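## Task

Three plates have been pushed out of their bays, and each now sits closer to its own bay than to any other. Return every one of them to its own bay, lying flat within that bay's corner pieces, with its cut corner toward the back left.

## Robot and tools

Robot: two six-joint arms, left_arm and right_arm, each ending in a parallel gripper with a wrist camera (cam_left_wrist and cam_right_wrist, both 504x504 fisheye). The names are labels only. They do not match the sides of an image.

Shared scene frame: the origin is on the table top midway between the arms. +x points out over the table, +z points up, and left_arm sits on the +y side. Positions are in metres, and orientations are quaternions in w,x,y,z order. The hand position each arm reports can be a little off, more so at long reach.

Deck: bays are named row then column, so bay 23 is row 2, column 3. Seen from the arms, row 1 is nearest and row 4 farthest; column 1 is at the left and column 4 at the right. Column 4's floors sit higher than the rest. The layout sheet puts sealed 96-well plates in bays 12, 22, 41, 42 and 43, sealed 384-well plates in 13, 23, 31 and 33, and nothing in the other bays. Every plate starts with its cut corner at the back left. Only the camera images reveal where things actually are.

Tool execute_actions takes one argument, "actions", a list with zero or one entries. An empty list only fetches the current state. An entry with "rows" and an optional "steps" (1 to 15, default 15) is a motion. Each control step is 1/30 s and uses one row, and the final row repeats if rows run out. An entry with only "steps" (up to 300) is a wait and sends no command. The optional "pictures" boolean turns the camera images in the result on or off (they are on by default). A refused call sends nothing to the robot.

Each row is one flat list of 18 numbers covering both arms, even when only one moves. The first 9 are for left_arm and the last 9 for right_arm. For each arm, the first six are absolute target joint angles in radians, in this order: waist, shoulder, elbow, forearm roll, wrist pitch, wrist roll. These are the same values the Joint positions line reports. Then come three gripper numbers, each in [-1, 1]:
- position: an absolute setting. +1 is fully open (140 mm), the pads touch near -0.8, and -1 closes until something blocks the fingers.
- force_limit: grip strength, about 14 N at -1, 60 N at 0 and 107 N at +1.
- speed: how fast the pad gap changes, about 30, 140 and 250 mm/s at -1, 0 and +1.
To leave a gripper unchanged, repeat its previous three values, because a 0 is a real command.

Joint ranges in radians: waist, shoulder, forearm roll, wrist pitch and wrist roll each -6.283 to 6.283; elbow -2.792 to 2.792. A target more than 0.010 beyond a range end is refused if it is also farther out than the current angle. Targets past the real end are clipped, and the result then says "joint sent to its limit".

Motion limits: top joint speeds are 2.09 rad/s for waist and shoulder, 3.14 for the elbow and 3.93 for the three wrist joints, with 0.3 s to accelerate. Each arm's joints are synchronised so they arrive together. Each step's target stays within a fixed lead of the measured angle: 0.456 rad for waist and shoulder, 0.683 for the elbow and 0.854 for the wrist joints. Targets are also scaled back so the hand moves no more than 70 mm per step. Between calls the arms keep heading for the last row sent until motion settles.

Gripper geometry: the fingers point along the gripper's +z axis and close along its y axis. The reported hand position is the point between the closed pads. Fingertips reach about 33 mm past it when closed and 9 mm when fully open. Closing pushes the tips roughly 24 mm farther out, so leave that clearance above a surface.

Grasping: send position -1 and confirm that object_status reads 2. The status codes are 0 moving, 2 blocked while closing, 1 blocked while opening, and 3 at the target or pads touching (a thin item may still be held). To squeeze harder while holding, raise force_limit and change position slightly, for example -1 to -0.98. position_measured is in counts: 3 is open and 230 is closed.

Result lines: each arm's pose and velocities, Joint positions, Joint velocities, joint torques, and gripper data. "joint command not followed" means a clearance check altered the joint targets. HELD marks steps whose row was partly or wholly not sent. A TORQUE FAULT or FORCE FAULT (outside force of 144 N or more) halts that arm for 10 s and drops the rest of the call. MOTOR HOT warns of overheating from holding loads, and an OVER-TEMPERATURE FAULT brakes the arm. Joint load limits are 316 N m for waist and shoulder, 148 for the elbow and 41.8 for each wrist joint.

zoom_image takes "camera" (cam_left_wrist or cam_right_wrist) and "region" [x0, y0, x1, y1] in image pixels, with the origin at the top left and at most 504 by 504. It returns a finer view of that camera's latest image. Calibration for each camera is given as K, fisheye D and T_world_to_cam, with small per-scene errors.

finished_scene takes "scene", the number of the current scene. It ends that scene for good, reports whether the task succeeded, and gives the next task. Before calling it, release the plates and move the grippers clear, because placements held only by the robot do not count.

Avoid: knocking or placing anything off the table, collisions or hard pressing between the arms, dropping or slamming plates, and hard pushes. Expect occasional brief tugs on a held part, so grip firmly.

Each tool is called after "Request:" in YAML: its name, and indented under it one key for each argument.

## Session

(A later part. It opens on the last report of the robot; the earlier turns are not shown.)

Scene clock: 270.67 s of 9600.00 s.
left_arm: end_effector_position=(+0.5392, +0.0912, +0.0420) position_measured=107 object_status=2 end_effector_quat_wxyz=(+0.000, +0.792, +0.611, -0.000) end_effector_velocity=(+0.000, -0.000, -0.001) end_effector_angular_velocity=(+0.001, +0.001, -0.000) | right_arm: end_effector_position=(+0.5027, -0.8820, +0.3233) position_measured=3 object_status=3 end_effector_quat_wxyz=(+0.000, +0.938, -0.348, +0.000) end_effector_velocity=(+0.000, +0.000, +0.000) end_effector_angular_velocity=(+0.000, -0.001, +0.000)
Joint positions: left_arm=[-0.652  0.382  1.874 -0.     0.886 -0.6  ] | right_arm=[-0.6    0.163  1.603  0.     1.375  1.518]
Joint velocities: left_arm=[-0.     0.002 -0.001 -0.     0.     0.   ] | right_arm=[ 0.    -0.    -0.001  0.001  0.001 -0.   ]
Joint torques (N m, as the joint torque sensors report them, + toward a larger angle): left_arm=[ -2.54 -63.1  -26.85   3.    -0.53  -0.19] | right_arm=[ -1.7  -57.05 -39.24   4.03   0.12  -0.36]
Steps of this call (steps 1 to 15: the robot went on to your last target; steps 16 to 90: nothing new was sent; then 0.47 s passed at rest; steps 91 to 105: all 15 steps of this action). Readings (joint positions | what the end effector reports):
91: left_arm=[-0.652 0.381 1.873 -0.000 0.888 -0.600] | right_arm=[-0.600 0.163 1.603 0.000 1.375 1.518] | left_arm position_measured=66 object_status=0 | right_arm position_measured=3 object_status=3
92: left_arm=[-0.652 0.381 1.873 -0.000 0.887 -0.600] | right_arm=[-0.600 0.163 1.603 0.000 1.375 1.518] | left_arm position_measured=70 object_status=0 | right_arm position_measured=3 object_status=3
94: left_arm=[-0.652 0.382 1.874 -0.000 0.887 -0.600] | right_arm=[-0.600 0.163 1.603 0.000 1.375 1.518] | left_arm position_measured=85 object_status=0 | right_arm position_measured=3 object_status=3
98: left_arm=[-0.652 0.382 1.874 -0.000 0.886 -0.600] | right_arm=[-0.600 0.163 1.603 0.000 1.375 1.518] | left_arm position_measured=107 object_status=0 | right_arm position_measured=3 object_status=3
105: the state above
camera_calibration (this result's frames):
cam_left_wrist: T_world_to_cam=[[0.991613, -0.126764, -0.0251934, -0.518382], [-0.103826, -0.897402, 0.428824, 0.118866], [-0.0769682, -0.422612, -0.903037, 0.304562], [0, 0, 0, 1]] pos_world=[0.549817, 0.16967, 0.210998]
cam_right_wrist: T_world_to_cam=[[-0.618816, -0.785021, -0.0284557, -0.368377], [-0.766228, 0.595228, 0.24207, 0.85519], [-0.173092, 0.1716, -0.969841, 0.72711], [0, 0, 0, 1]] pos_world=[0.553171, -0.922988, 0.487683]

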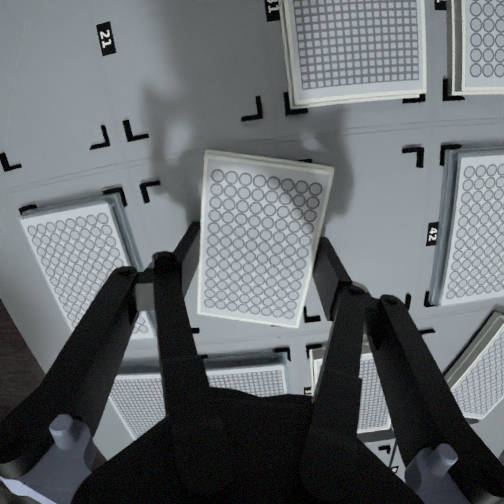

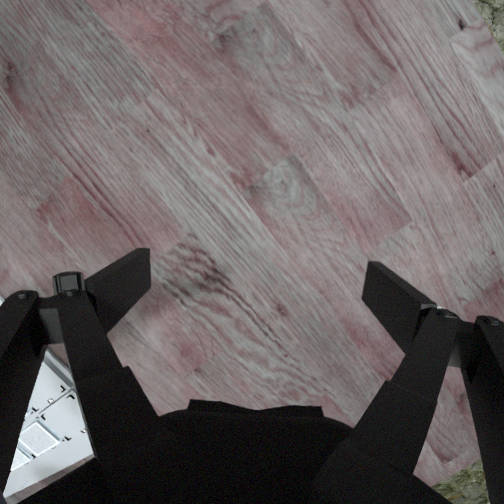

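Request:
execute_actions:
  actions:
    - {"rows":[[-0.6524,0.3628,1.8609,0,0.9179,-0.60,-1,0,0,-0.6,0.163,1.603,0,1.375,1.518,1,0,0],[-0.6524,0.3628,1.8609,0,0.9179,-0.60,-1,0,0,-0.6,0.163,1.603,0,1.375,1.518,1,0,0],[-0.6524,0.3628,1.8609,0,0.9179,-0.60,-1,0,0,-0.6,0.163,1.603,0,1.375,1.518,1,0,0],[-0.6524,0.3628,1.8609,0,0.9179,-0.60,-1,0,0,-0.6,0.163,1.603,0,1.375,1.518,1,0,0],[-0.6524,0.3628,1.8609,0,0.9179,-0.60,-1,0,0,-0.6,0.163,1.603,0,1.375,1.518,1,0,0],[-0.6524,0.3628,1.8609,0,0.9179,-0.60,-1,0,0,-0.6,0.163,1.603,0,1.375,1.518,1,0,0],[-0.6994,0.3506,1.8883,0,0.9027,-0.9024,-1,0,0,-0.6,0.163,1.603,0,1.375,1.518,1,0,0]],"steps":15}
  pictures: false

Request:
execute_actions:
  actions:
    - {"steps":8}

Request:
zoom_image:
  camera: "cam_left_wrist"
  region: [170,120,370,350]

Scene clock: 279.63 s of 9600.00 s.
left_arm: end_effector_position=(+0.5096, +0.0801, +0.0560) position_measured=107 object_status=2 end_effector_quat_wxyz=(-0.000, +0.711, +0.704, -0.000) end_effector_velocity=(-0.044, -0.021, +0.000) end_effector_angular_velocity=(-0.003, -0.003, +0.400) | right_arm: end_effector_position=(+0.5027, -0.8820, +0.3233) position_measured=3 object_status=3 end_effector_quat_wxyz=(+0.000, +0.938, -0.348, +0.000) end_effector_velocity=(+0.000, +0.001, -0.000) end_effector_angular_velocity=(+0.001, -0.000, -0.000)
Joint positions: left_arm=[-0.698  0.351  1.888 -0.     0.903 -0.892] | right_arm=[-0.6    0.163  1.603  0.     1.375  1.518]
Joint velocities: left_arm=[-0.073 -0.02   0.03   0.    -0.014 -0.473] | right_arm=[0.    0.    0.    0.001 0.    0.   ]
Joint torques (N m, as the joint torque sensors report them, + toward a larger angle): left_arm=[  9.27 -71.   -35.16   3.55  -0.52   0.15] | right_arm=[ -2.5  -56.84 -39.04   4.15  -0.09  -0.38]
Steps of this call (steps 1 to 15: the robot went on to your last target; steps 16 to 90: nothing new was sent; then 5.47 s passed at rest; steps 91 to 105: all 15 steps of this action). Readings (joint positions | what the end effector reports):
91: left_arm=[-0.652 0.381 1.874 -0.000 0.887 -0.600] | right_arm=[-0.600 0.163 1.603 0.000 1.375 1.518] | left_arm position_measured=107 object_status=2 | right_arm position_measured=3 object_status=3
92: left_arm=[-0.652 0.378 1.871 -0.000 0.894 -0.600] | right_arm=[-0.600 0.163 1.603 0.000 1.375 1.518] | left_arm position_measured=107 object_status=2 | right_arm position_measured=3 object_status=3
94: left_arm=[-0.652 0.364 1.862 0.000 0.915 -0.600] | right_arm=[-0.600 0.163 1.603 0.000 1.375 1.518] | left_arm position_measured=107 object_status=2 | right_arm position_measured=3 object_status=3
98: left_arm=[-0.654 0.363 1.863 0.000 0.916 -0.609] | right_arm=[-0.600 0.163 1.603 0.000 1.375 1.518] | left_arm position_measured=107 object_status=2 | right_arm position_measured=3 object_status=3
105: the state above

Scene clock: 279.90 s of 9600.00 s.
left_arm: end_effector_position=(+0.5087, +0.0797, +0.0560) position_measured=107 object_status=2 end_effector_quat_wxyz=(-0.000, +0.707, +0.707, -0.000) end_effector_velocity=(+0.000, -0.000, +0.000) end_effector_angular_velocity=(-0.000, -0.001, -0.001) | right_arm: end_effector_position=(+0.5027, -0.8820, +0.3233) position_measured=3 object_status=3 end_effector_quat_wxyz=(+0.000, +0.938, -0.348, +0.000) end_effector_velocity=(+0.000, +0.000, -0.000) end_effector_angular_velocity=(+0.001, -0.001, -0.001)
Joint positions: left_arm=[-0.699  0.351  1.888 -0.     0.903 -0.902] | right_arm=[-0.6    0.163  1.603  0.     1.375  1.518]
Joint velocities: left_arm=[-0.     0.    -0.001  0.001 -0.     0.   ] | right_arm=[-0.     0.     0.     0.002 -0.001  0.   ]
Joint torques (N m, as the joint torque sensors report them, + toward a larger angle): left_arm=[ -0.85 -72.88 -33.73   3.35  -0.67   0.17] | right_arm=[ -1.81 -56.26 -39.2    4.     0.03  -0.36]
Steps of this call (steps 1 to 8: the robot went on to your last target). Readings (joint positions | what the end effector reports):
1: left_arm=[-0.699 0.351 1.888 -0.000 0.903 -0.901] | right_arm=[-0.600 0.163 1.603 0.000 1.375 1.518] | left_arm position_measured=107 object_status=2 | right_arm position_measured=3 object_status=3
2: left_arm=[-0.699 0.351 1.888 -0.000 0.903 -0.902] | right_arm=[-0.600 0.163 1.603 0.000 1.375 1.518] | left_arm position_measured=107 object_status=2 | right_arm position_measured=3 object_status=3
4: left_arm=[-0.699 0.351 1.888 -0.000 0.903 -0.902] | right_arm=[-0.600 0.163 1.603 0.000 1.375 1.518] | left_arm position_measured=107 object_status=2 | right_arm position_measured=3 object_status=3
8: the state above
camera_calibration (this result's frames):
cam_left_wrist: T_world_to_cam=[[0.991469, 0.127875, -0.0252404, -0.509381], [0.126287, -0.894519, 0.42882, -0.0179174], [0.0322571, -0.428349, -0.903037, 0.254855], [0, 0, 0, 1]] pos_world=[0.499078, 0.158276, 0.22497]
cam_right_wrist: T_world_to_cam=[[-0.618816, -0.785021, -0.0284558, -0.368377], [-0.766229, 0.595228, 0.24207, 0.85519], [-0.173092, 0.1716, -0.969841, 0.72711], [0, 0, 0, 1]] pos_world=[0.553171, -0.922989, 0.487683]

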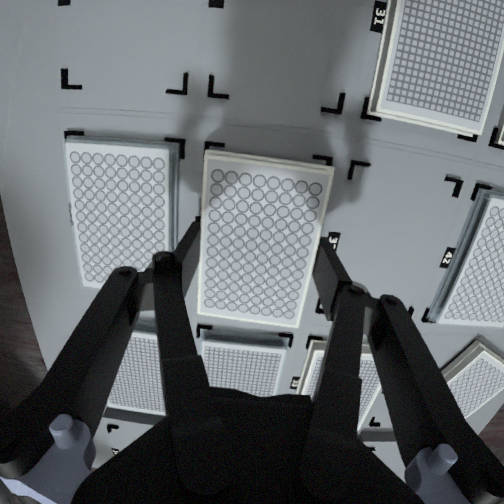

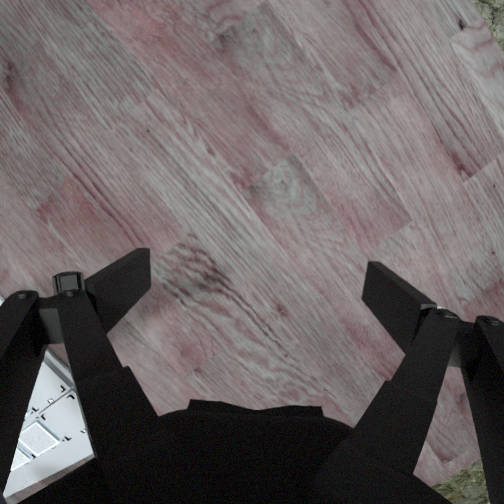

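Region (170, 120, 370, 350) of cam_left_wrist's 504x504 image, scaled by 2.191, with more detail than that image has; it fills the left 438 columns of this view, and the rest is white.

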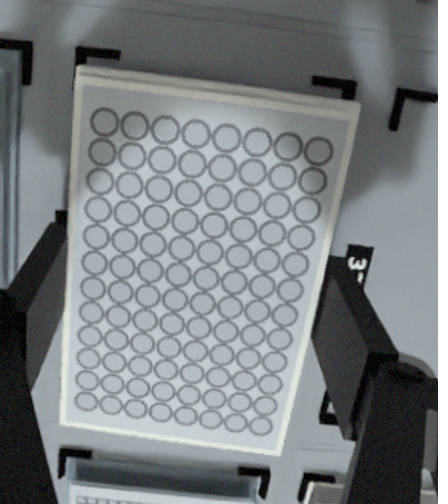

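Request:
execute_actions:
  actions:
    - {"rows":[[-0.6965,0.349,1.893,0,0.8996,-0.8995,-1,0,0,-0.6,0.163,1.603,0,1.375,1.518,1,0,0],[-0.6965,0.349,1.893,0,0.8996,-0.8995,-1,0,0,-0.6,0.163,1.603,0,1.375,1.518,1,0,0],[-0.6965,0.349,1.893,0,0.8996,-0.8995,-1,0,0,-0.6,0.163,1.603,0,1.375,1.518,1,0,0],[-0.6965,0.349,1.893,0,0.8996,-0.8995,-1,0,0,-0.6,0.163,1.603,0,1.375,1.518,1,0,0],[-0.6965,0.3552,1.8998,0,0.8866,-0.8995,-1,0,0,-0.6,0.163,1.603,0,1.375,1.518,1,0,0]],"steps":14}

Request:
zoom_image:
  camera: "cam_left_wrist"
  region: [170,120,370,350]

Scene clock: 292.83 s of 9600.00 s.
left_arm: end_effector_position=(+0.5083, +0.0833, +0.0480) position_measured=107 object_status=2 end_effector_quat_wxyz=(+0.000, +0.707, +0.707, +0.000) end_effector_velocity=(-0.000, +0.000, +0.000) end_effector_angular_velocity=(+0.001, +0.001, -0.001) | right_arm: end_effector_position=(+0.5027, -0.8820, +0.3233) position_measured=3 object_status=3 end_effector_quat_wxyz=(+0.000, +0.938, -0.348, +0.000) end_effector_velocity=(+0.000, -0.000, +0.000) end_effector_angular_velocity=(-0.000, -0.000, +0.000)
Joint positions: left_arm=[-0.697  0.355  1.9    0.     0.887 -0.9  ] | right_arm=[-0.6    0.163  1.603  0.     1.375  1.518]
Joint velocities: left_arm=[-0.    -0.001  0.001 -0.     0.001  0.001] | right_arm=[ 0. -0. -0. -0.  0. -0.]
Joint torques (N m, as the joint torque sensors report them, + toward a larger angle): left_arm=[  0.86 -69.52 -33.81   2.95  -0.65  -0.1 ] | right_arm=[ -2.19 -56.11 -39.35   4.1    0.18  -0.41]
Steps of this call (steps 1 to 30: the robot went on to your last target; steps 31 to 90: nothing new was sent; then 9.47 s passed at rest; steps 91 to 104: all 14 steps of this action). Readings (joint positions | what the end effector reports):
91: left_arm=[-0.699 0.351 1.889 0.000 0.903 -0.902] | right_arm=[-0.600 0.163 1.603 0.000 1.375 1.518] | left_arm position_measured=107 object_status=2 | right_arm position_measured=3 object_status=3
92: left_arm=[-0.698 0.350 1.891 0.000 0.901 -0.902] | right_arm=[-0.600 0.163 1.603 0.000 1.375 1.518] | left_arm position_measured=107 object_status=2 | right_arm position_measured=3 object_status=3
94: left_arm=[-0.697 0.349 1.893 0.000 0.900 -0.900] | right_arm=[-0.600 0.163 1.603 0.000 1.375 1.518] | left_arm position_measured=107 object_status=2 | right_arm position_measured=3 object_status=3
98: left_arm=[-0.697 0.355 1.900 0.000 0.887 -0.900] | right_arm=[-0.600 0.163 1.603 0.000 1.375 1.518] | left_arm position_measured=107 object_status=2 | right_arm position_measured=3 object_status=3
104: the state above
camera_calibration (this result's frames):
cam_left_wrist: T_world_to_cam=[[0.991476, 0.127844, -0.0251233, -0.509643], [0.126209, -0.894521, 0.42884, -0.0112321], [0.0323511, -0.428355, -0.903031, 0.249164], [0, 0, 0, 1]] pos_world=[0.498656, 0.161838, 0.217015]
cam_right_wrist: T_world_to_cam=[[-0.618816, -0.785021, -0.0284559, -0.368377], [-0.766229, 0.595228, 0.24207, 0.85519], [-0.173092, 0.1716, -0.969841, 0.72711], [0, 0, 0, 1]] pos_world=[0.553171, -0.922988, 0.487683]

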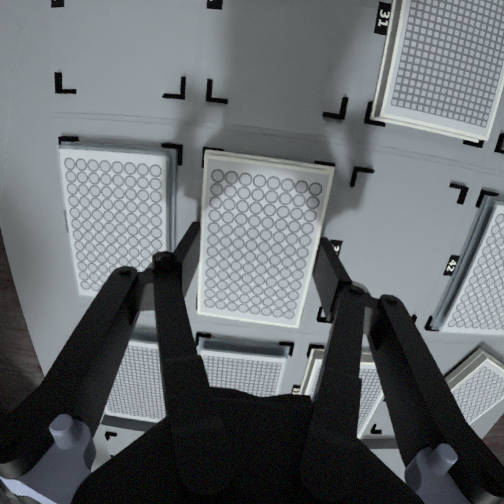

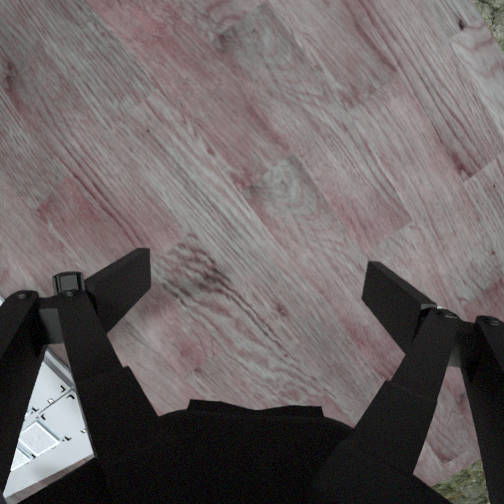

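Region (170, 120, 370, 350) of cam_left_wrist's 504x504 image, scaled by 2.191, with more detail than that image has; it fills the left 438 columns of this view, and the rest is white.

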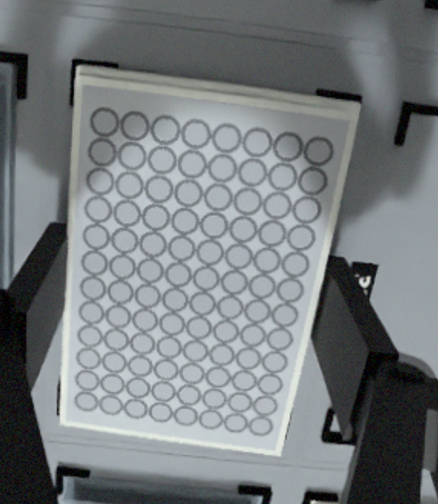

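Request:
execute_actions:
  actions:
    - {"rows":[[-0.6987,0.3552,1.8998,0,0.8866,-0.9017,-1,0,0,-0.6,0.163,1.603,0,1.375,1.518,1,0,0],[-0.6987,0.3552,1.8998,0,0.8866,-0.9017,-1,0,0,-0.6,0.163,1.603,0,1.375,1.518,1,0,0],[-0.6987,0.3552,1.8998,0,0.8866,-0.9017,-1,0,0,-0.6,0.163,1.603,0,1.375,1.518,1,0,0],[-0.6987,0.3552,1.8998,0,0.8866,-0.9017,-1,0,0,-0.6,0.163,1.603,0,1.375,1.518,1,0,0],[-0.6987,0.3574,1.9012,0,0.883,-0.9017,-1,0,0,-0.6,0.163,1.603,0,1.375,1.518,1,0,0]],"steps":14}

Request:
zoom_image:
  camera: "cam_left_wrist"
  region: [170,120,370,350]

Scene clock: 301.67 s of 9600.00 s.
left_arm: end_effector_position=(+0.5072, +0.0823, +0.0459) position_measured=107 object_status=2 end_effector_quat_wxyz=(-0.000, +0.707, +0.707, -0.000) end_effector_velocity=(-0.000, +0.000, +0.000) end_effector_angular_velocity=(-0.000, -0.000, -0.000) | right_arm: end_effector_position=(+0.5027, -0.8820, +0.3233) position_measured=3 object_status=3 end_effector_quat_wxyz=(+0.000, +0.938, -0.348, +0.000) end_effector_velocity=(-0.000, -0.000, +0.000) end_effector_angular_velocity=(-0.000, +0.000, +0.000)
Joint positions: left_arm=[-0.699  0.357  1.901 -0.     0.883 -0.902] | right_arm=[-0.6    0.163  1.603  0.     1.375  1.518]
Joint velocities: left_arm=[ 0.    -0.001  0.001  0.    -0.     0.   ] | right_arm=[-0.    -0.    -0.    -0.     0.    -0.001]
Joint torques (N m, as the joint torque sensors report them, + toward a larger angle): left_arm=[ -0.74 -71.82 -31.99   3.3   -0.32   0.21] | right_arm=[ -2.09 -55.17 -39.51   4.1    0.21  -0.33]
Steps of this call (steps 1 to 15: the robot went on to your last target; steps 16 to 90: nothing new was sent; then 5.37 s passed at rest; steps 91 to 104: all 14 steps of this action). Readings (joint positions | what the end effector reports):
91: left_arm=[-0.697 0.355 1.900 -0.000 0.887 -0.899] | right_arm=[-0.600 0.163 1.603 0.000 1.375 1.518] | left_arm position_measured=107 object_status=2 | right_arm position_measured=3 object_status=3
92: left_arm=[-0.697 0.355 1.900 -0.000 0.887 -0.900] | right_arm=[-0.600 0.163 1.603 0.000 1.375 1.518] | left_arm position_measured=107 object_status=2 | right_arm position_measured=3 object_status=3
94: left_arm=[-0.698 0.355 1.900 -0.000 0.887 -0.901] | right_arm=[-0.600 0.163 1.603 0.000 1.375 1.518] | left_arm position_measured=107 object_status=2 | right_arm position_measured=3 object_status=3
98: left_arm=[-0.699 0.357 1.901 -0.000 0.883 -0.902] | right_arm=[-0.600 0.163 1.603 -0.000 1.375 1.518] | left_arm position_measured=107 object_status=2 | right_arm position_measured=3 object_status=3
104: the state above
camera_calibration (this result's frames):
cam_left_wrist: T_world_to_cam=[[0.991473, 0.127847, -0.0252169, -0.508486], [0.126252, -0.894526, 0.428817, -0.0110733], [0.0322657, -0.428345, -0.903039, 0.246958], [0, 0, 0, 1]] pos_world=[0.49758, 0.160886, 0.214939]
cam_right_wrist: T_world_to_cam=[[-0.618816, -0.785021, -0.0284558, -0.368377], [-0.766229, 0.595228, 0.24207, 0.85519], [-0.173092, 0.1716, -0.969841, 0.72711], [0, 0, 0, 1]] pos_world=[0.553171, -0.922988, 0.487683]

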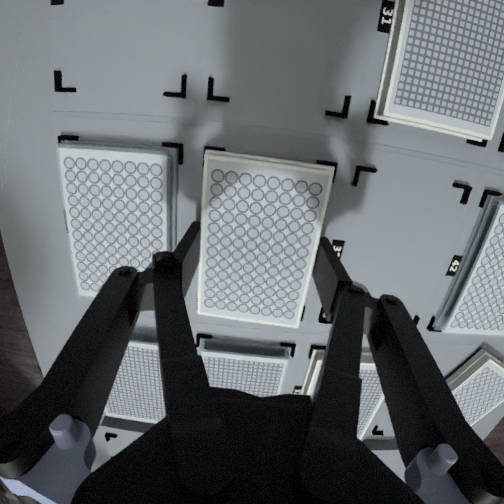

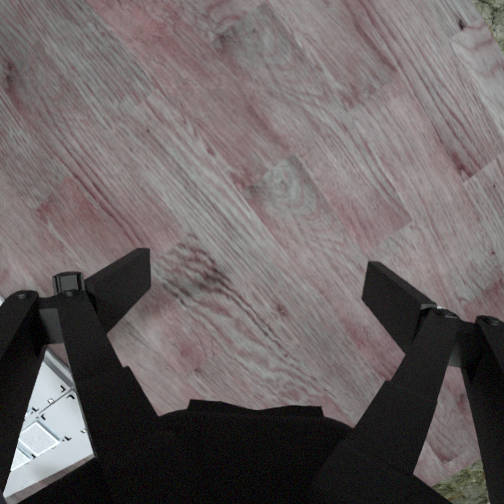

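Region (170, 120, 370, 350) of cam_left_wrist's 504x504 image, scaled by 2.191, with more detail than that image has; it fills the left 438 columns of this view, and the rest is white.

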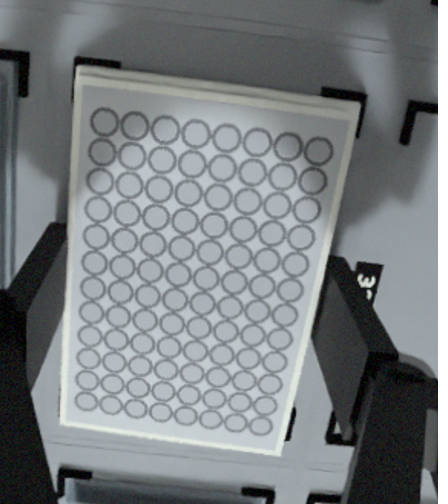

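Request:
execute_actions:
  actions:
    - {"rows":[[-0.6987,0.3588,1.9021,0,0.8807,-0.9017,-1,0,0,-0.6,0.163,1.603,0,1.375,1.518,1,0,0],[-0.6987,0.3588,1.9021,0,0.8807,-0.9017,-1,0,0,-0.6,0.163,1.603,0,1.375,1.518,1,0,0],[-0.6987,0.3588,1.9021,0,0.8807,-0.9017,-1,0,0,-0.6,0.163,1.603,0,1.375,1.518,1,0,0],[-0.6987,0.3588,1.9021,0,0.8807,-0.9017,-1,0,0,-0.6,0.163,1.603,0,1.375,1.518,1,0,0],[-0.6987,0.3588,1.9021,0,0.8807,-0.9017,0.5,0,-0.3,-0.6,0.163,1.603,0,1.375,1.518,1,0,0]],"steps":15}
  pictures: false

Request:
execute_actions:
  actions:
    - {"rows":[[-0.6987,0.282,1.845,0,1.0146,-0.9017,0.5,0,-0.3,-0.6,0.163,1.603,0,1.375,1.518,1,0,0]],"steps":15}

Scene clock: 309.13 s of 9600.00 s.
left_arm: end_effector_position=(+0.5072, +0.0823, +0.0446) position_measured=66 object_status=0 end_effector_quat_wxyz=(-0.000, +0.707, +0.707, +0.000) end_effector_velocity=(-0.000, +0.000, -0.000) end_effector_angular_velocity=(+0.000, -0.000, -0.001) | right_arm: end_effector_position=(+0.5027, -0.8820, +0.3233) position_measured=3 object_status=3 end_effector_quat_wxyz=(+0.000, +0.938, -0.348, +0.000) end_effector_velocity=(-0.000, +0.001, -0.000) end_effector_angular_velocity=(+0.002, +0.001, +0.000)
Joint positions: left_arm=[-0.699  0.359  1.902  0.     0.881 -0.902] | right_arm=[-0.6    0.163  1.603  0.     1.375  1.518]
Joint velocities: left_arm=[ 0.    -0.     0.     0.    -0.     0.001] | right_arm=[ 0.    -0.     0.     0.001  0.001 -0.   ]
Joint torques (N m, as the joint torque sensors report them, + toward a larger angle): left_arm=[ -2.22 -73.97 -34.92   3.38  -0.72  -0.24] | right_arm=[ -2.09 -56.92 -39.55   4.08  -0.01  -0.35]
Steps of this call (steps 1 to 15: the robot went on to your last target; steps 16 to 90: nothing new was sent; then 3.97 s passed at rest; steps 91 to 105: all 15 steps of this action). Readings (joint positions | what the end effector reports):
91: left_arm=[-0.699 0.357 1.901 0.000 0.883 -0.902] | right_arm=[-0.600 0.163 1.603 0.000 1.375 1.518] | left_arm position_measured=107 object_status=2 | right_arm position_measured=3 object_status=3
92: left_arm=[-0.699 0.358 1.902 0.000 0.882 -0.902] | right_arm=[-0.600 0.163 1.603 0.000 1.375 1.518] | left_arm position_measured=107 object_status=2 | right_arm position_measured=3 object_status=3
94: left_arm=[-0.699 0.359 1.902 0.000 0.881 -0.902] | right_arm=[-0.600 0.163 1.603 0.000 1.375 1.518] | left_arm position_measured=107 object_status=2 | right_arm position_measured=3 object_status=3
98: left_arm=[-0.699 0.359 1.902 0.000 0.881 -0.902] | right_arm=[-0.600 0.163 1.603 0.000 1.375 1.518] | left_arm position_measured=93 object_status=0 | right_arm position_measured=3 object_status=3
105: the state above

Scene clock: 309.63 s of 9600.00 s.
left_arm: end_effector_position=(+0.5062, +0.0835, +0.1203) position_measured=66 object_status=3 end_effector_quat_wxyz=(-0.000, +0.707, +0.707, +0.000) end_effector_velocity=(+0.000, -0.001, +0.001) end_effector_angular_velocity=(-0.002, -0.001, +0.002) | right_arm: end_effector_position=(+0.5027, -0.8820, +0.3233) position_measured=3 object_status=3 end_effector_quat_wxyz=(+0.000, +0.938, -0.348, +0.000) end_effector_velocity=(+0.000, +0.000, +0.000) end_effector_angular_velocity=(+0.001, -0.001, +0.000)
Joint positions: left_arm=[-0.699  0.282  1.845  0.     1.015 -0.902] | right_arm=[-0.6    0.163  1.603  0.     1.375  1.518]
Joint velocities: left_arm=[-0.    -0.    -0.001 -0.001 -0.001 -0.001] | right_arm=[ 0.     0.    -0.001  0.001  0.    -0.001]
Joint torques (N m, as the joint torque sensors report them, + toward a larger angle): left_arm=[ -0.25 -67.1  -36.72   3.5   -0.71   0.22] | right_arm=[ -2.05 -55.51 -39.69   4.06  -0.09  -0.28]
Steps of this call (steps 1 to 15: all 15 steps of this action). Readings (joint positions | what the end effector reports):
1: left_arm=[-0.699 0.359 1.902 0.000 0.881 -0.902] | right_arm=[-0.600 0.163 1.603 0.000 1.375 1.518] | left_arm position_measured=66 object_status=0 | right_arm position_measured=3 object_status=3
2: left_arm=[-0.699 0.355 1.899 0.000 0.889 -0.902] | right_arm=[-0.600 0.163 1.603 0.000 1.375 1.518] | left_arm position_measured=66 object_status=0 | right_arm position_measured=3 object_status=3
4: left_arm=[-0.699 0.324 1.876 0.000 0.944 -0.902] | right_arm=[-0.600 0.163 1.603 0.000 1.375 1.518] | left_arm position_measured=66 object_status=3 | right_arm position_measured=3 object_status=3
8: left_arm=[-0.699 0.282 1.845 0.000 1.014 -0.902] | right_arm=[-0.600 0.163 1.603 0.000 1.375 1.518] | left_arm position_measured=66 object_status=3 | right_arm position_measured=3 object_status=3
15: the state above
camera_calibration (this result's frames):
cam_left_wrist: T_world_to_cam=[[0.99148, 0.127799, -0.0252085, -0.505772], [0.126207, -0.894557, 0.428765, -0.0417201], [0.032245, -0.428293, -0.903065, 0.314725], [0, 0, 0, 1]] pos_world=[0.49658, 0.16211, 0.289355]
cam_right_wrist: T_world_to_cam=[[-0.618816, -0.785021, -0.0284558, -0.368377], [-0.766229, 0.595228, 0.24207, 0.85519], [-0.173092, 0.1716, -0.969841, 0.72711], [0, 0, 0, 1]] pos_world=[0.553171, -0.922988, 0.487683]

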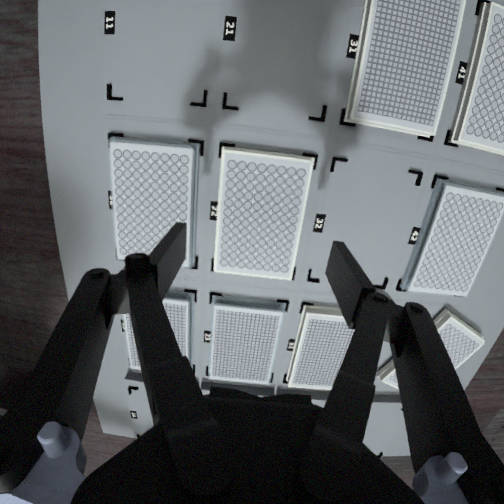

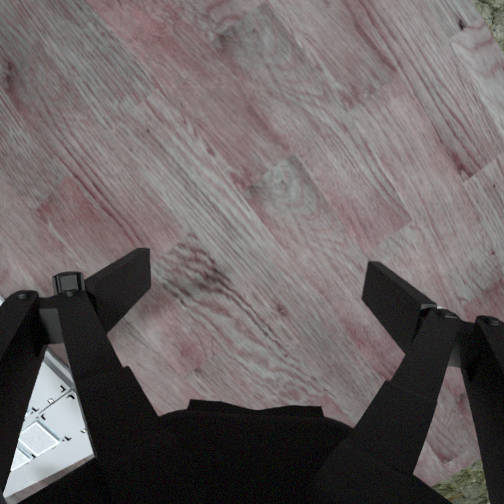

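Request:
execute_actions:
  actions:
    - {"rows":[[-0.5923,0.7126,1.1655,0,1.2635,-0.3583,0.5,0,0,-0.6,0.163,1.603,0,1.375,1.518,1,0,0]],"steps":15}
  pictures: false

Request:
execute_actions:
  actions:
    - {"steps":15}

Scene clock: 322.10 s of 9600.00 s.
left_arm: end_effector_position=(+0.6820, -0.0383, +0.1293) position_measured=66 object_status=3 end_effector_quat_wxyz=(+0.000, +0.805, +0.593, -0.000) end_effector_velocity=(+0.427, -0.236, -0.029) end_effector_angular_velocity=(-0.000, -0.001, -0.736) | right_arm: end_effector_position=(+0.5027, -0.8820, +0.3233) position_measured=3 object_status=3 end_effector_quat_wxyz=(+0.000, +0.938, -0.348, +0.000) end_effector_velocity=(+0.000, +0.000, +0.000) end_effector_angular_velocity=(+0.001, -0.001, +0.000)
Joint positions: left_arm=[-0.626  0.578  1.378 -0.     1.186 -0.529] | right_arm=[-0.6    0.163  1.603  0.     1.375  1.518]
Joint velocities: left_arm=[ 0.181  0.732 -1.154  0.001  0.421  0.917] | right_arm=[ 0.    -0.    -0.     0.001  0.    -0.   ]
Joint torques (N m, as the joint torque sensors report them, + toward a larger angle): left_arm=[  1.71 -97.86 -38.67   3.5   -0.07   0.29] | right_arm=[ -1.86 -55.73 -39.38   4.16  -0.01  -0.53]
Steps of this call (steps 1 to 15: the robot went on to your last target; steps 16 to 90: nothing new was sent; then 8.97 s passed at rest; steps 91 to 105: all 15 steps of this action). Readings (joint positions | what the end effector reports):
91: left_arm=[-0.699 0.282 1.845 -0.000 1.015 -0.902] | right_arm=[-0.600 0.163 1.603 0.000 1.375 1.518] | left_arm position_measured=66 object_status=3 | right_arm position_measured=3 object_status=3
92: left_arm=[-0.698 0.286 1.838 -0.000 1.017 -0.897] | right_arm=[-0.600 0.163 1.603 0.000 1.375 1.518] | left_arm position_measured=66 object_status=3 | right_arm position_measured=3 object_status=3
94: left_arm=[-0.690 0.316 1.790 -0.000 1.035 -0.858] | right_arm=[-0.600 0.163 1.603 0.000 1.375 1.518] | left_arm position_measured=66 object_status=3 | right_arm position_measured=3 object_status=3
98: left_arm=[-0.667 0.410 1.642 -0.000 1.089 -0.740] | right_arm=[-0.600 0.163 1.603 -0.000 1.375 1.518] | left_arm position_measured=66 object_status=3 | right_arm position_measured=3 object_status=3
105: the state above

Scene clock: 322.60 s of 9600.00 s.
left_arm: end_effector_position=(+0.7590, -0.0761, +0.1201) position_measured=66 object_status=3 end_effector_quat_wxyz=(+0.000, +0.844, +0.537, +0.000) end_effector_velocity=(+0.001, -0.000, -0.001) end_effector_angular_velocity=(+0.001, +0.000, -0.001) | right_arm: end_effector_position=(+0.5027, -0.8820, +0.3233) position_measured=3 object_status=3 end_effector_quat_wxyz=(+0.000, +0.938, -0.348, +0.000) end_effector_velocity=(-0.000, +0.000, -0.000) end_effector_angular_velocity=(+0.000, +0.001, +0.000)
Joint positions: left_arm=[-0.592  0.712  1.166  0.     1.263 -0.358] | right_arm=[-0.6    0.163  1.603  0.     1.375  1.518]
Joint velocities: left_arm=[ 0.     0.002 -0.001  0.    -0.     0.001] | right_arm=[-0.    -0.     0.001 -0.001  0.    -0.001]
Joint torques (N m, as the joint torque sensors report them, + toward a larger angle): left_arm=[  -0.33 -109.95  -41.41    3.79   -0.52   -0.06] | right_arm=[ -1.51 -56.14 -39.09   4.12   0.09  -0.24]
Steps of this call (steps 1 to 15: the robot went on to your last target). Readings (joint positions | what the end effector reports):
1: left_arm=[-0.620 0.603 1.339 -0.000 1.200 -0.497] | right_arm=[-0.600 0.163 1.603 0.000 1.375 1.518] | left_arm position_measured=66 object_status=3 | right_arm position_measured=3 object_status=3
2: left_arm=[-0.613 0.628 1.299 -0.000 1.214 -0.466] | right_arm=[-0.600 0.163 1.603 0.000 1.375 1.518] | left_arm position_measured=66 object_status=3 | right_arm position_measured=3 object_status=3
4: left_arm=[-0.601 0.676 1.223 0.000 1.242 -0.404] | right_arm=[-0.600 0.163 1.603 0.000 1.375 1.518] | left_arm position_measured=66 object_status=3 | right_arm position_measured=3 object_status=3
8: left_arm=[-0.592 0.712 1.166 0.000 1.263 -0.359] | right_arm=[-0.600 0.163 1.603 0.000 1.375 1.518] | left_arm position_measured=66 object_status=3 | right_arm position_measured=3 object_status=3
15: the state above
camera_calibration (this result's frames):
cam_left_wrist: T_world_to_cam=[[0.952415, -0.303771, -0.0250834, -0.739254], [-0.264235, -0.86387, 0.428845, 0.0823461], [-0.151939, -0.401811, -0.90303, 0.379848], [0, 0, 0, 1]] pos_world=[0.783549, -0.000799931, 0.289158]
cam_right_wrist: T_world_to_cam=[[-0.618816, -0.785021, -0.0284559, -0.368377], [-0.766229, 0.595228, 0.24207, 0.85519], [-0.173092, 0.1716, -0.969841, 0.72711], [0, 0, 0, 1]] pos_world=[0.553171, -0.922989, 0.487683]

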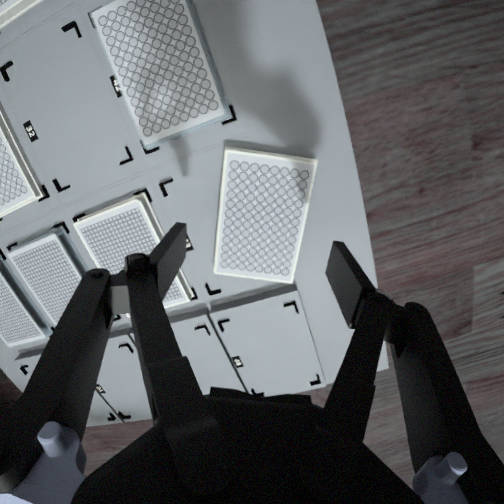

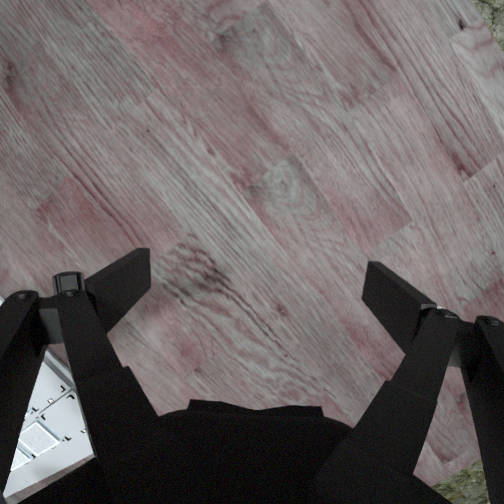

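Request:
execute_actions:
  actions:
    - {"rows":[[-0.594,0.7544,1.2051,0,1.1821,-0.34,0.5,0,0,-0.6,0.163,1.603,0,1.375,1.518,1,0,0]],"steps":15}

Scene clock: 333.03 s of 9600.00 s.
left_arm: end_effector_position=(+0.7606, -0.0799, +0.0599) position_measured=66 object_status=3 end_effector_quat_wxyz=(-0.000, +0.849, +0.528, +0.000) end_effector_velocity=(-0.000, -0.000, +0.001) end_effector_angular_velocity=(-0.001, +0.000, +0.002) | right_arm: end_effector_position=(+0.5027, -0.8820, +0.3233) position_measured=3 object_status=3 end_effector_quat_wxyz=(+0.000, +0.938, -0.348, +0.000) end_effector_velocity=(-0.000, -0.000, +0.000) end_effector_angular_velocity=(-0.000, +0.000, +0.001)
Joint positions: left_arm=[-0.594  0.754  1.205  0.     1.182 -0.34 ] | right_arm=[-0.6    0.163  1.603  0.     1.375  1.518]
Joint velocities: left_arm=[ 0.    -0.001  0.    -0.001  0.    -0.002] | right_arm=[ 0.     0.    -0.    -0.    -0.    -0.001]
Joint torques (N m, as the joint torque sensors report them, + toward a larger angle): left_arm=[  -2.93 -114.8   -39.88    3.78   -0.4     0.08] | right_arm=[ -1.82 -55.82 -39.34   4.    -0.02  -0.37]
Steps of this call (steps 1 to 15: the robot went on to your last target; steps 16 to 90: nothing new was sent; then 6.93 s passed at rest; steps 91 to 105: all 15 steps of this action). Readings (joint positions | what the end effector reports):
91: left_arm=[-0.592 0.713 1.166 -0.000 1.263 -0.358] | right_arm=[-0.600 0.163 1.603 0.000 1.375 1.518] | left_arm position_measured=66 object_status=3 | right_arm position_measured=3 object_status=3
92: left_arm=[-0.592 0.717 1.169 -0.000 1.255 -0.356] | right_arm=[-0.600 0.163 1.603 0.000 1.375 1.518] | left_arm position_measured=66 object_status=3 | right_arm position_measured=3 object_status=3
94: left_arm=[-0.593 0.742 1.194 -0.000 1.206 -0.345] | right_arm=[-0.600 0.163 1.603 0.000 1.375 1.518] | left_arm position_measured=66 object_status=3 | right_arm position_measured=3 object_status=3
98: left_arm=[-0.594 0.755 1.205 0.000 1.182 -0.340] | right_arm=[-0.600 0.163 1.603 0.000 1.375 1.518] | left_arm position_measured=66 object_status=3 | right_arm position_measured=3 object_status=3
105: the state above
camera_calibration (this result's frames):
cam_left_wrist: T_world_to_cam=[[0.946141, -0.322777, -0.0251584, -0.740151], [-0.281463, -0.85846, 0.428749, 0.118835], [-0.159988, -0.398576, -0.903073, 0.330534], [0, 0, 0, 1]] pos_world=[0.786616, -0.00514493, 0.228925]
cam_right_wrist: T_world_to_cam=[[-0.618816, -0.785021, -0.0284556, -0.368377], [-0.766228, 0.595228, 0.24207, 0.85519], [-0.173093, 0.1716, -0.969841, 0.72711], [0, 0, 0, 1]] pos_world=[0.553171, -0.922988, 0.487683]

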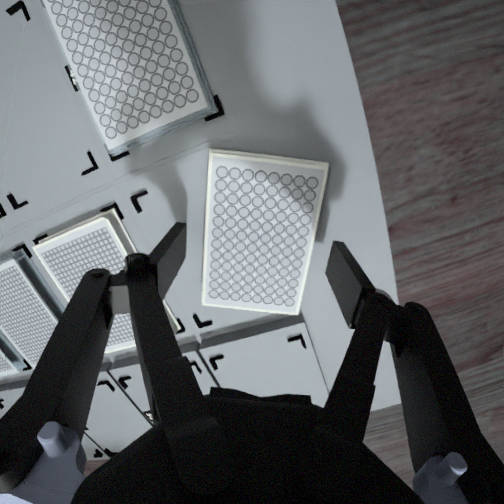

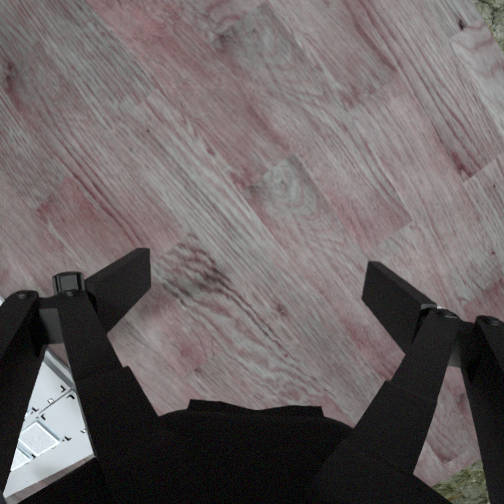

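Request:
execute_actions:
  actions:
    - {"rows":[[-0.594,0.7651,1.2165,0,1.16,-0.34,0.5,0,0,-0.6,0.163,1.603,0,1.375,1.518,1,0,0]],"steps":12}

Scene clock: 342.93 s of 9600.00 s.
left_arm: end_effector_position=(+0.7605, -0.0799, +0.0440) position_measured=66 object_status=3 end_effector_quat_wxyz=(+0.000, +0.849, +0.528, +0.000) end_effector_velocity=(+0.001, -0.001, +0.002) end_effector_angular_velocity=(-0.002, -0.002, +0.001) | right_arm: end_effector_position=(+0.5027, -0.8820, +0.3233) position_measured=3 object_status=3 end_effector_quat_wxyz=(+0.000, +0.938, -0.348, +0.000) end_effector_velocity=(+0.000, -0.000, -0.000) end_effector_angular_velocity=(-0.002, -0.001, -0.000)
Joint positions: left_arm=[-0.594  0.765  1.216 -0.     1.16  -0.34 ] | right_arm=[-0.6    0.163  1.603  0.     1.375  1.518]
Joint velocities: left_arm=[-0.    -0.001 -0.001  0.    -0.    -0.002] | right_arm=[ 0.    -0.     0.    -0.001 -0.002  0.   ]
Joint torques (N m, as the joint torque sensors report them, + toward a larger angle): left_arm=[   0.79 -111.89  -38.88    3.94   -0.28   -0.13] | right_arm=[ -2.   -55.83 -39.27   4.22  -0.13  -0.33]
Steps of this call (steps 1 to 15: the robot went on to your last target; steps 16 to 90: nothing new was sent; then 6.50 s passed at rest; steps 91 to 102: all 12 steps of this action). Readings (joint positions | what the end effector reports):
91: left_arm=[-0.594 0.754 1.205 -0.000 1.182 -0.340] | right_arm=[-0.600 0.163 1.603 0.000 1.375 1.518] | left_arm position_measured=66 object_status=3 | right_arm position_measured=3 object_status=3
92: left_arm=[-0.594 0.757 1.209 -0.000 1.174 -0.340] | right_arm=[-0.600 0.163 1.603 0.000 1.375 1.518] | left_arm position_measured=66 object_status=3 | right_arm position_measured=3 object_status=3
94: left_arm=[-0.594 0.765 1.217 -0.000 1.162 -0.340] | right_arm=[-0.600 0.163 1.603 0.000 1.375 1.518] | left_arm position_measured=66 object_status=3 | right_arm position_measured=3 object_status=3
98: left_arm=[-0.594 0.765 1.216 -0.000 1.160 -0.340] | right_arm=[-0.600 0.163 1.603 0.000 1.375 1.518] | left_arm position_measured=66 object_status=3 | right_arm position_measured=3 object_status=3
102: the state above
camera_calibration (this result's frames):
cam_left_wrist: T_world_to_cam=[[0.946133, -0.322801, -0.025121, -0.740534], [-0.281483, -0.858403, 0.428848, 0.125588], [-0.159997, -0.398677, -0.903027, 0.316154], [0, 0, 0, 1]] pos_world=[0.786578, -0.00519641, 0.213034]
cam_right_wrist: T_world_to_cam=[[-0.618816, -0.785021, -0.0284558, -0.368377], [-0.766229, 0.595228, 0.24207, 0.85519], [-0.173092, 0.1716, -0.969841, 0.72711], [0, 0, 0, 1]] pos_world=[0.553171, -0.922989, 0.487683]

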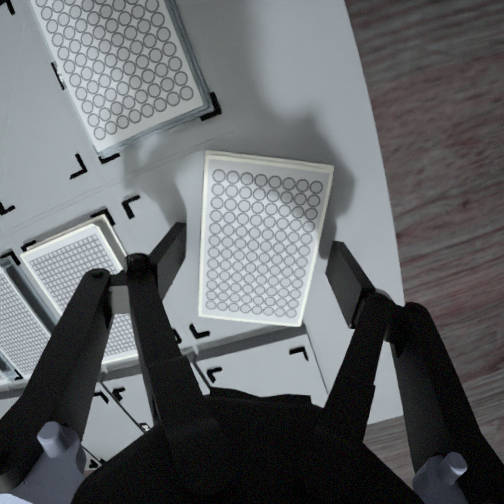

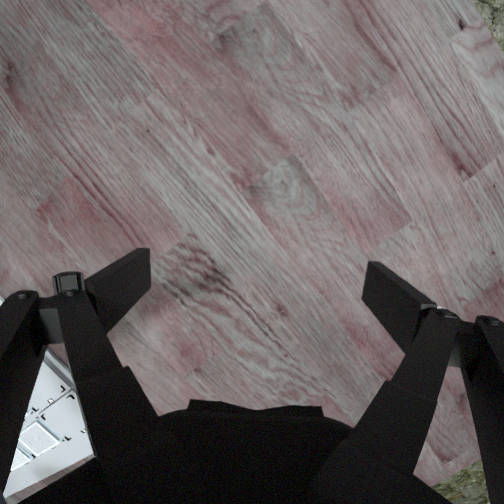

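Similar to the reference. Close.

Request:
execute_actions:
  actions:
    - {"rows":[[-0.594,0.7651,1.2165,0,1.16,-0.34,-1,0,0,-0.6,0.163,1.603,0,1.375,1.518,1,0,0]],"steps":15}

Scene clock: 346.07 s of 9600.00 s.
left_arm: end_effector_position=(+0.7605, -0.0799, +0.0439) position_measured=108 object_status=2 end_effector_quat_wxyz=(-0.000, +0.849, +0.528, -0.000) end_effector_velocity=(+0.000, -0.000, -0.000) end_effector_angular_velocity=(-0.001, +0.000, +0.001) | right_arm: end_effector_position=(+0.5027, -0.8820, +0.3233) position_measured=3 object_status=3 end_effector_quat_wxyz=(+0.000, +0.938, -0.348, +0.000) end_effector_velocity=(-0.000, +0.000, -0.000) end_effector_angular_velocity=(+0.001, +0.000, -0.001)
Joint positions: left_arm=[-0.594  0.765  1.217  0.     1.16  -0.34 ] | right_arm=[-0.6    0.163  1.603  0.     1.375  1.518]
Joint velocities: left_arm=[ 0.     0.001 -0.001 -0.001 -0.    -0.001] | right_arm=[ 0.    -0.     0.     0.     0.     0.001]
Joint torques (N m, as the joint torque sensors report them, + toward a larger angle): left_arm=[  -1.22 -104.    -33.66    4.13   -0.52    0.08] | right_arm=[ -2.48 -55.79 -39.23   4.24   0.05  -0.32]
Steps of this call (steps 1 to 15: the robot went on to your last target; steps 16 to 79: nothing new was sent; steps 80 to 94: all 15 steps of this action). Readings (joint positions | what the end effector reports):
80: left_arm=[-0.594 0.765 1.217 0.000 1.160 -0.340] | right_arm=[-0.600 0.163 1.603 0.000 1.375 1.518] | left_arm position_measured=66 object_status=0 | right_arm position_measured=3 object_status=3
81: left_arm=[-0.594 0.765 1.217 0.000 1.160 -0.340] | right_arm=[-0.600 0.163 1.603 0.000 1.375 1.518] | left_arm position_measured=70 object_status=0 | right_arm position_measured=3 object_status=3
83: left_arm=[-0.594 0.765 1.217 0.000 1.160 -0.340] | right_arm=[-0.600 0.163 1.603 0.000 1.375 1.518] | left_arm position_measured=85 object_status=0 | right_arm position_measured=3 object_status=3
87: left_arm=[-0.594 0.765 1.217 0.000 1.160 -0.340] | right_arm=[-0.600 0.163 1.603 0.000 1.375 1.518] | left_arm position_measured=108 object_status=0 | right_arm position_measured=3 object_status=3
94: the state above
camera_calibration (this result's frames):
cam_left_wrist: T_world_to_cam=[[0.946146, -0.322759, -0.0252022, -0.740527], [-0.28142, -0.858446, 0.428805, 0.12562], [-0.160035, -0.39862, -0.903045, 0.316146], [0, 0, 0, 1]] pos_world=[0.786593, -0.00515162, 0.212965]
cam_right_wrist: T_world_to_cam=[[-0.618816, -0.785021, -0.0284557, -0.368377], [-0.766228, 0.595228, 0.24207, 0.85519], [-0.173092, 0.1716, -0.969841, 0.72711], [0, 0, 0, 1]] pos_world=[0.553171, -0.922989, 0.487683]

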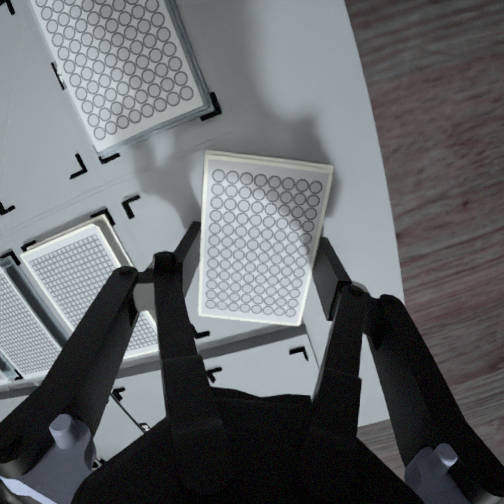

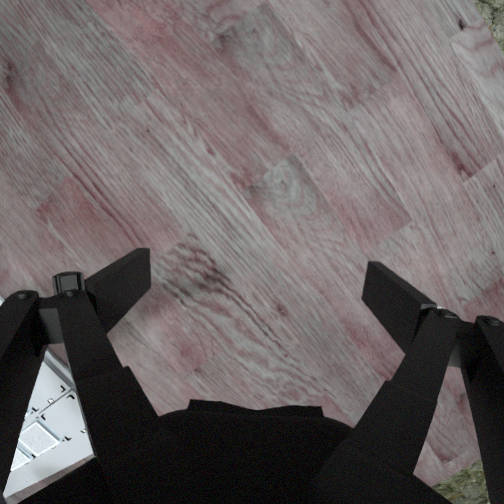

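Request:
execute_actions:
  actions:
    - {"rows":[[-0.594,0.7544,1.2051,0,1.1821,-0.34,-1,0,0,-0.6,0.163,1.603,0,1.375,1.518,1,0,0],[-0.594,0.7544,1.2051,0,1.1821,-0.34,-1,0,0,-0.6,0.163,1.603,0,1.375,1.518,1,0,0],[-0.594,0.7544,1.2051,0,1.1821,-0.34,-1,0,0,-0.6,0.163,1.603,0,1.375,1.518,1,0,0],[-0.594,0.7544,1.2051,0,1.1821,-0.34,-1,0,0,-0.6,0.163,1.603,0,1.375,1.518,1,0,0],[-0.594,0.7544,1.2051,0,1.1821,-0.34,-1,0,0,-0.6,0.163,1.603,0,1.375,1.518,1,0,0],[-0.594,0.7544,1.2051,0,1.1821,-0.34,-1,0,0,-0.6,0.163,1.603,0,1.375,1.518,1,0,0],[-0.6256,0.7101,1.285,0,1.1465,-0.8286,-1,0,0,-0.6,0.163,1.603,0,1.375,1.518,1,0,0]],"steps":15}
  pictures: false

Request:
execute_actions:
  actions:
    - {"steps":10}

Request:
zoom_image:
  camera: "cam_left_wrist"
  region: [170,120,370,350]

Scene clock: 358.87 s of 9600.00 s.
left_arm: end_effector_position=(+0.7280, -0.0804, +0.0592) position_measured=108 object_status=2 end_effector_quat_wxyz=(+0.000, +0.738, +0.675, -0.000) end_effector_velocity=(-0.122, -0.002, +0.017) end_effector_angular_velocity=(+0.001, +0.003, +1.425) | right_arm: end_effector_position=(+0.5027, -0.8820, +0.3233) position_measured=3 object_status=3 end_effector_quat_wxyz=(+0.000, +0.938, -0.348, +0.000) end_effector_velocity=(-0.000, -0.001, -0.000) end_effector_angular_velocity=(-0.002, +0.001, -0.000)
Joint positions: left_arm=[-0.62   0.718  1.271 -0.     1.151 -0.734] | right_arm=[-0.6    0.163  1.603  0.     1.375  1.518]
Joint velocities: left_arm=[-0.098 -0.141  0.22  -0.001 -0.077 -1.523] | right_arm=[-0.    -0.     0.    -0.002 -0.001  0.001]
Joint torques (N m, as the joint torque sensors report them, + toward a larger angle): left_arm=[   6.53 -100.51  -37.82    4.22   -0.87    0.62] | right_arm=[ -2.11 -55.79 -39.15   4.07   0.04  -0.38]
Steps of this call (steps 1 to 15: the robot went on to your last target; steps 16 to 90: nothing new was sent; then 9.30 s passed at rest; steps 91 to 105: all 15 steps of this action). Readings (joint positions | what the end effector reports):
91: left_arm=[-0.594 0.765 1.216 0.000 1.160 -0.340] | right_arm=[-0.600 0.163 1.603 0.000 1.375 1.518] | left_arm position_measured=108 object_status=2 | right_arm position_measured=3 object_status=3
92: left_arm=[-0.594 0.762 1.213 0.000 1.168 -0.340] | right_arm=[-0.600 0.163 1.603 -0.000 1.375 1.518] | left_arm position_measured=108 object_status=2 | right_arm position_measured=3 object_status=3
94: left_arm=[-0.594 0.755 1.205 0.000 1.181 -0.340] | right_arm=[-0.600 0.163 1.603 0.000 1.375 1.518] | left_arm position_measured=108 object_status=2 | right_arm position_measured=3 object_status=3
98: left_arm=[-0.594 0.754 1.208 0.000 1.180 -0.349] | right_arm=[-0.600 0.163 1.603 0.000 1.375 1.518] | left_arm position_measured=108 object_status=2 | right_arm position_measured=3 object_status=3
105: the state above

Scene clock: 359.20 s of 9600.00 s.
left_arm: end_effector_position=(+0.7205, -0.0803, +0.0600) position_measured=108 object_status=2 end_effector_quat_wxyz=(-0.000, +0.707, +0.707, -0.000) end_effector_velocity=(-0.001, +0.000, +0.000) end_effector_angular_velocity=(+0.000, +0.001, -0.000) | right_arm: end_effector_position=(+0.5027, -0.8820, +0.3233) position_measured=3 object_status=3 end_effector_quat_wxyz=(+0.000, +0.938, -0.348, +0.000) end_effector_velocity=(+0.001, +0.001, +0.000) end_effector_angular_velocity=(+0.003, -0.002, -0.000)
Joint positions: left_arm=[-0.626  0.71   1.285 -0.     1.147 -0.829] | right_arm=[-0.6    0.163  1.603  0.     1.375  1.518]
Joint velocities: left_arm=[-0.    -0.001  0.001 -0.001  0.001  0.   ] | right_arm=[ 0.    -0.    -0.     0.004  0.001 -0.   ]
Joint torques (N m, as the joint torque sensors report them, + toward a larger angle): left_arm=[   0.31 -109.13  -39.76    4.06   -1.02    0.03] | right_arm=[ -2.01 -56.06 -38.89   4.15   0.15  -0.31]
Steps of this call (steps 1 to 10: the robot went on to your last target). Readings (joint positions | what the end effector reports):
1: left_arm=[-0.622 0.714 1.278 -0.000 1.149 -0.779] | right_arm=[-0.600 0.163 1.603 0.000 1.375 1.518] | left_arm position_measured=108 object_status=2 | right_arm position_measured=3 object_status=3
2: left_arm=[-0.624 0.712 1.282 -0.000 1.147 -0.809] | right_arm=[-0.600 0.163 1.603 0.000 1.375 1.518] | left_arm position_measured=108 object_status=2 | right_arm position_measured=3 object_status=3
4: left_arm=[-0.626 0.710 1.285 -0.000 1.147 -0.828] | right_arm=[-0.600 0.163 1.603 0.000 1.375 1.518] | left_arm position_measured=108 object_status=2 | right_arm position_measured=3 object_status=3
8: left_arm=[-0.626 0.710 1.285 -0.000 1.147 -0.828] | right_arm=[-0.600 0.163 1.603 0.000 1.375 1.518] | left_arm position_measured=108 object_status=2 | right_arm position_measured=3 object_status=3
10: the state above
camera_calibration (this result's frames):
cam_left_wrist: T_world_to_cam=[[0.991472, 0.127846, -0.0252704, -0.698899], [0.126274, -0.894522, 0.428818, -0.18948], [0.0322176, -0.428352, -0.903037, 0.183142], [0, 0, 0, 1]] pos_world=[0.710965, -0.00169306, 0.228975]
cam_right_wrist: T_world_to_cam=[[-0.618816, -0.785021, -0.0284556, -0.368377], [-0.766229, 0.595228, 0.24207, 0.85519], [-0.173092, 0.1716, -0.969841, 0.72711], [0, 0, 0, 1]] pos_world=[0.553171, -0.922988, 0.487683]

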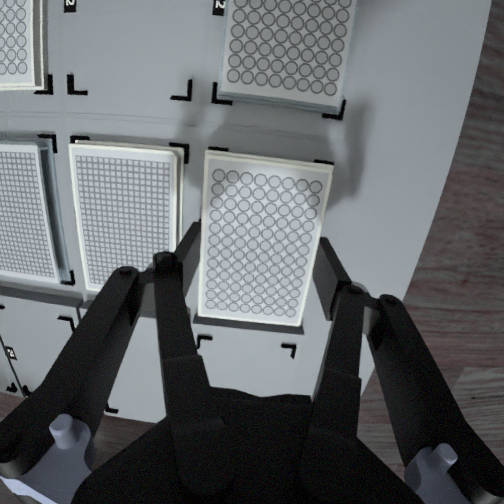

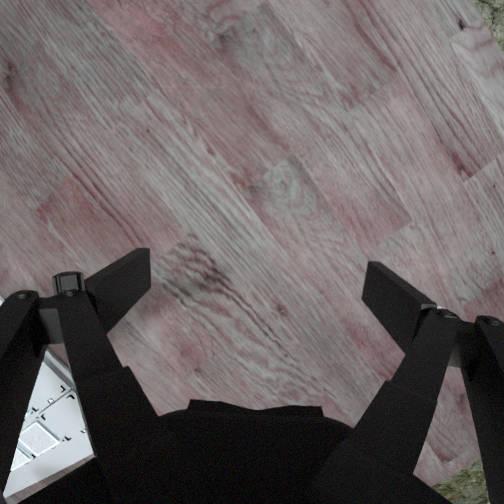

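Region (170, 120, 370, 350) of cam_left_wrist's 504x504 image, scaled by 2.191, with more detail than that image has; it fills the left 438 columns of this view, and the rest is white.

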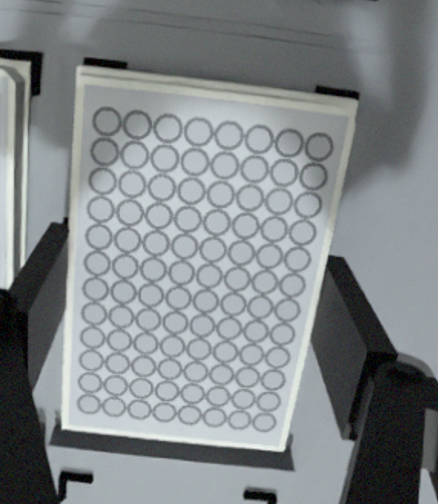

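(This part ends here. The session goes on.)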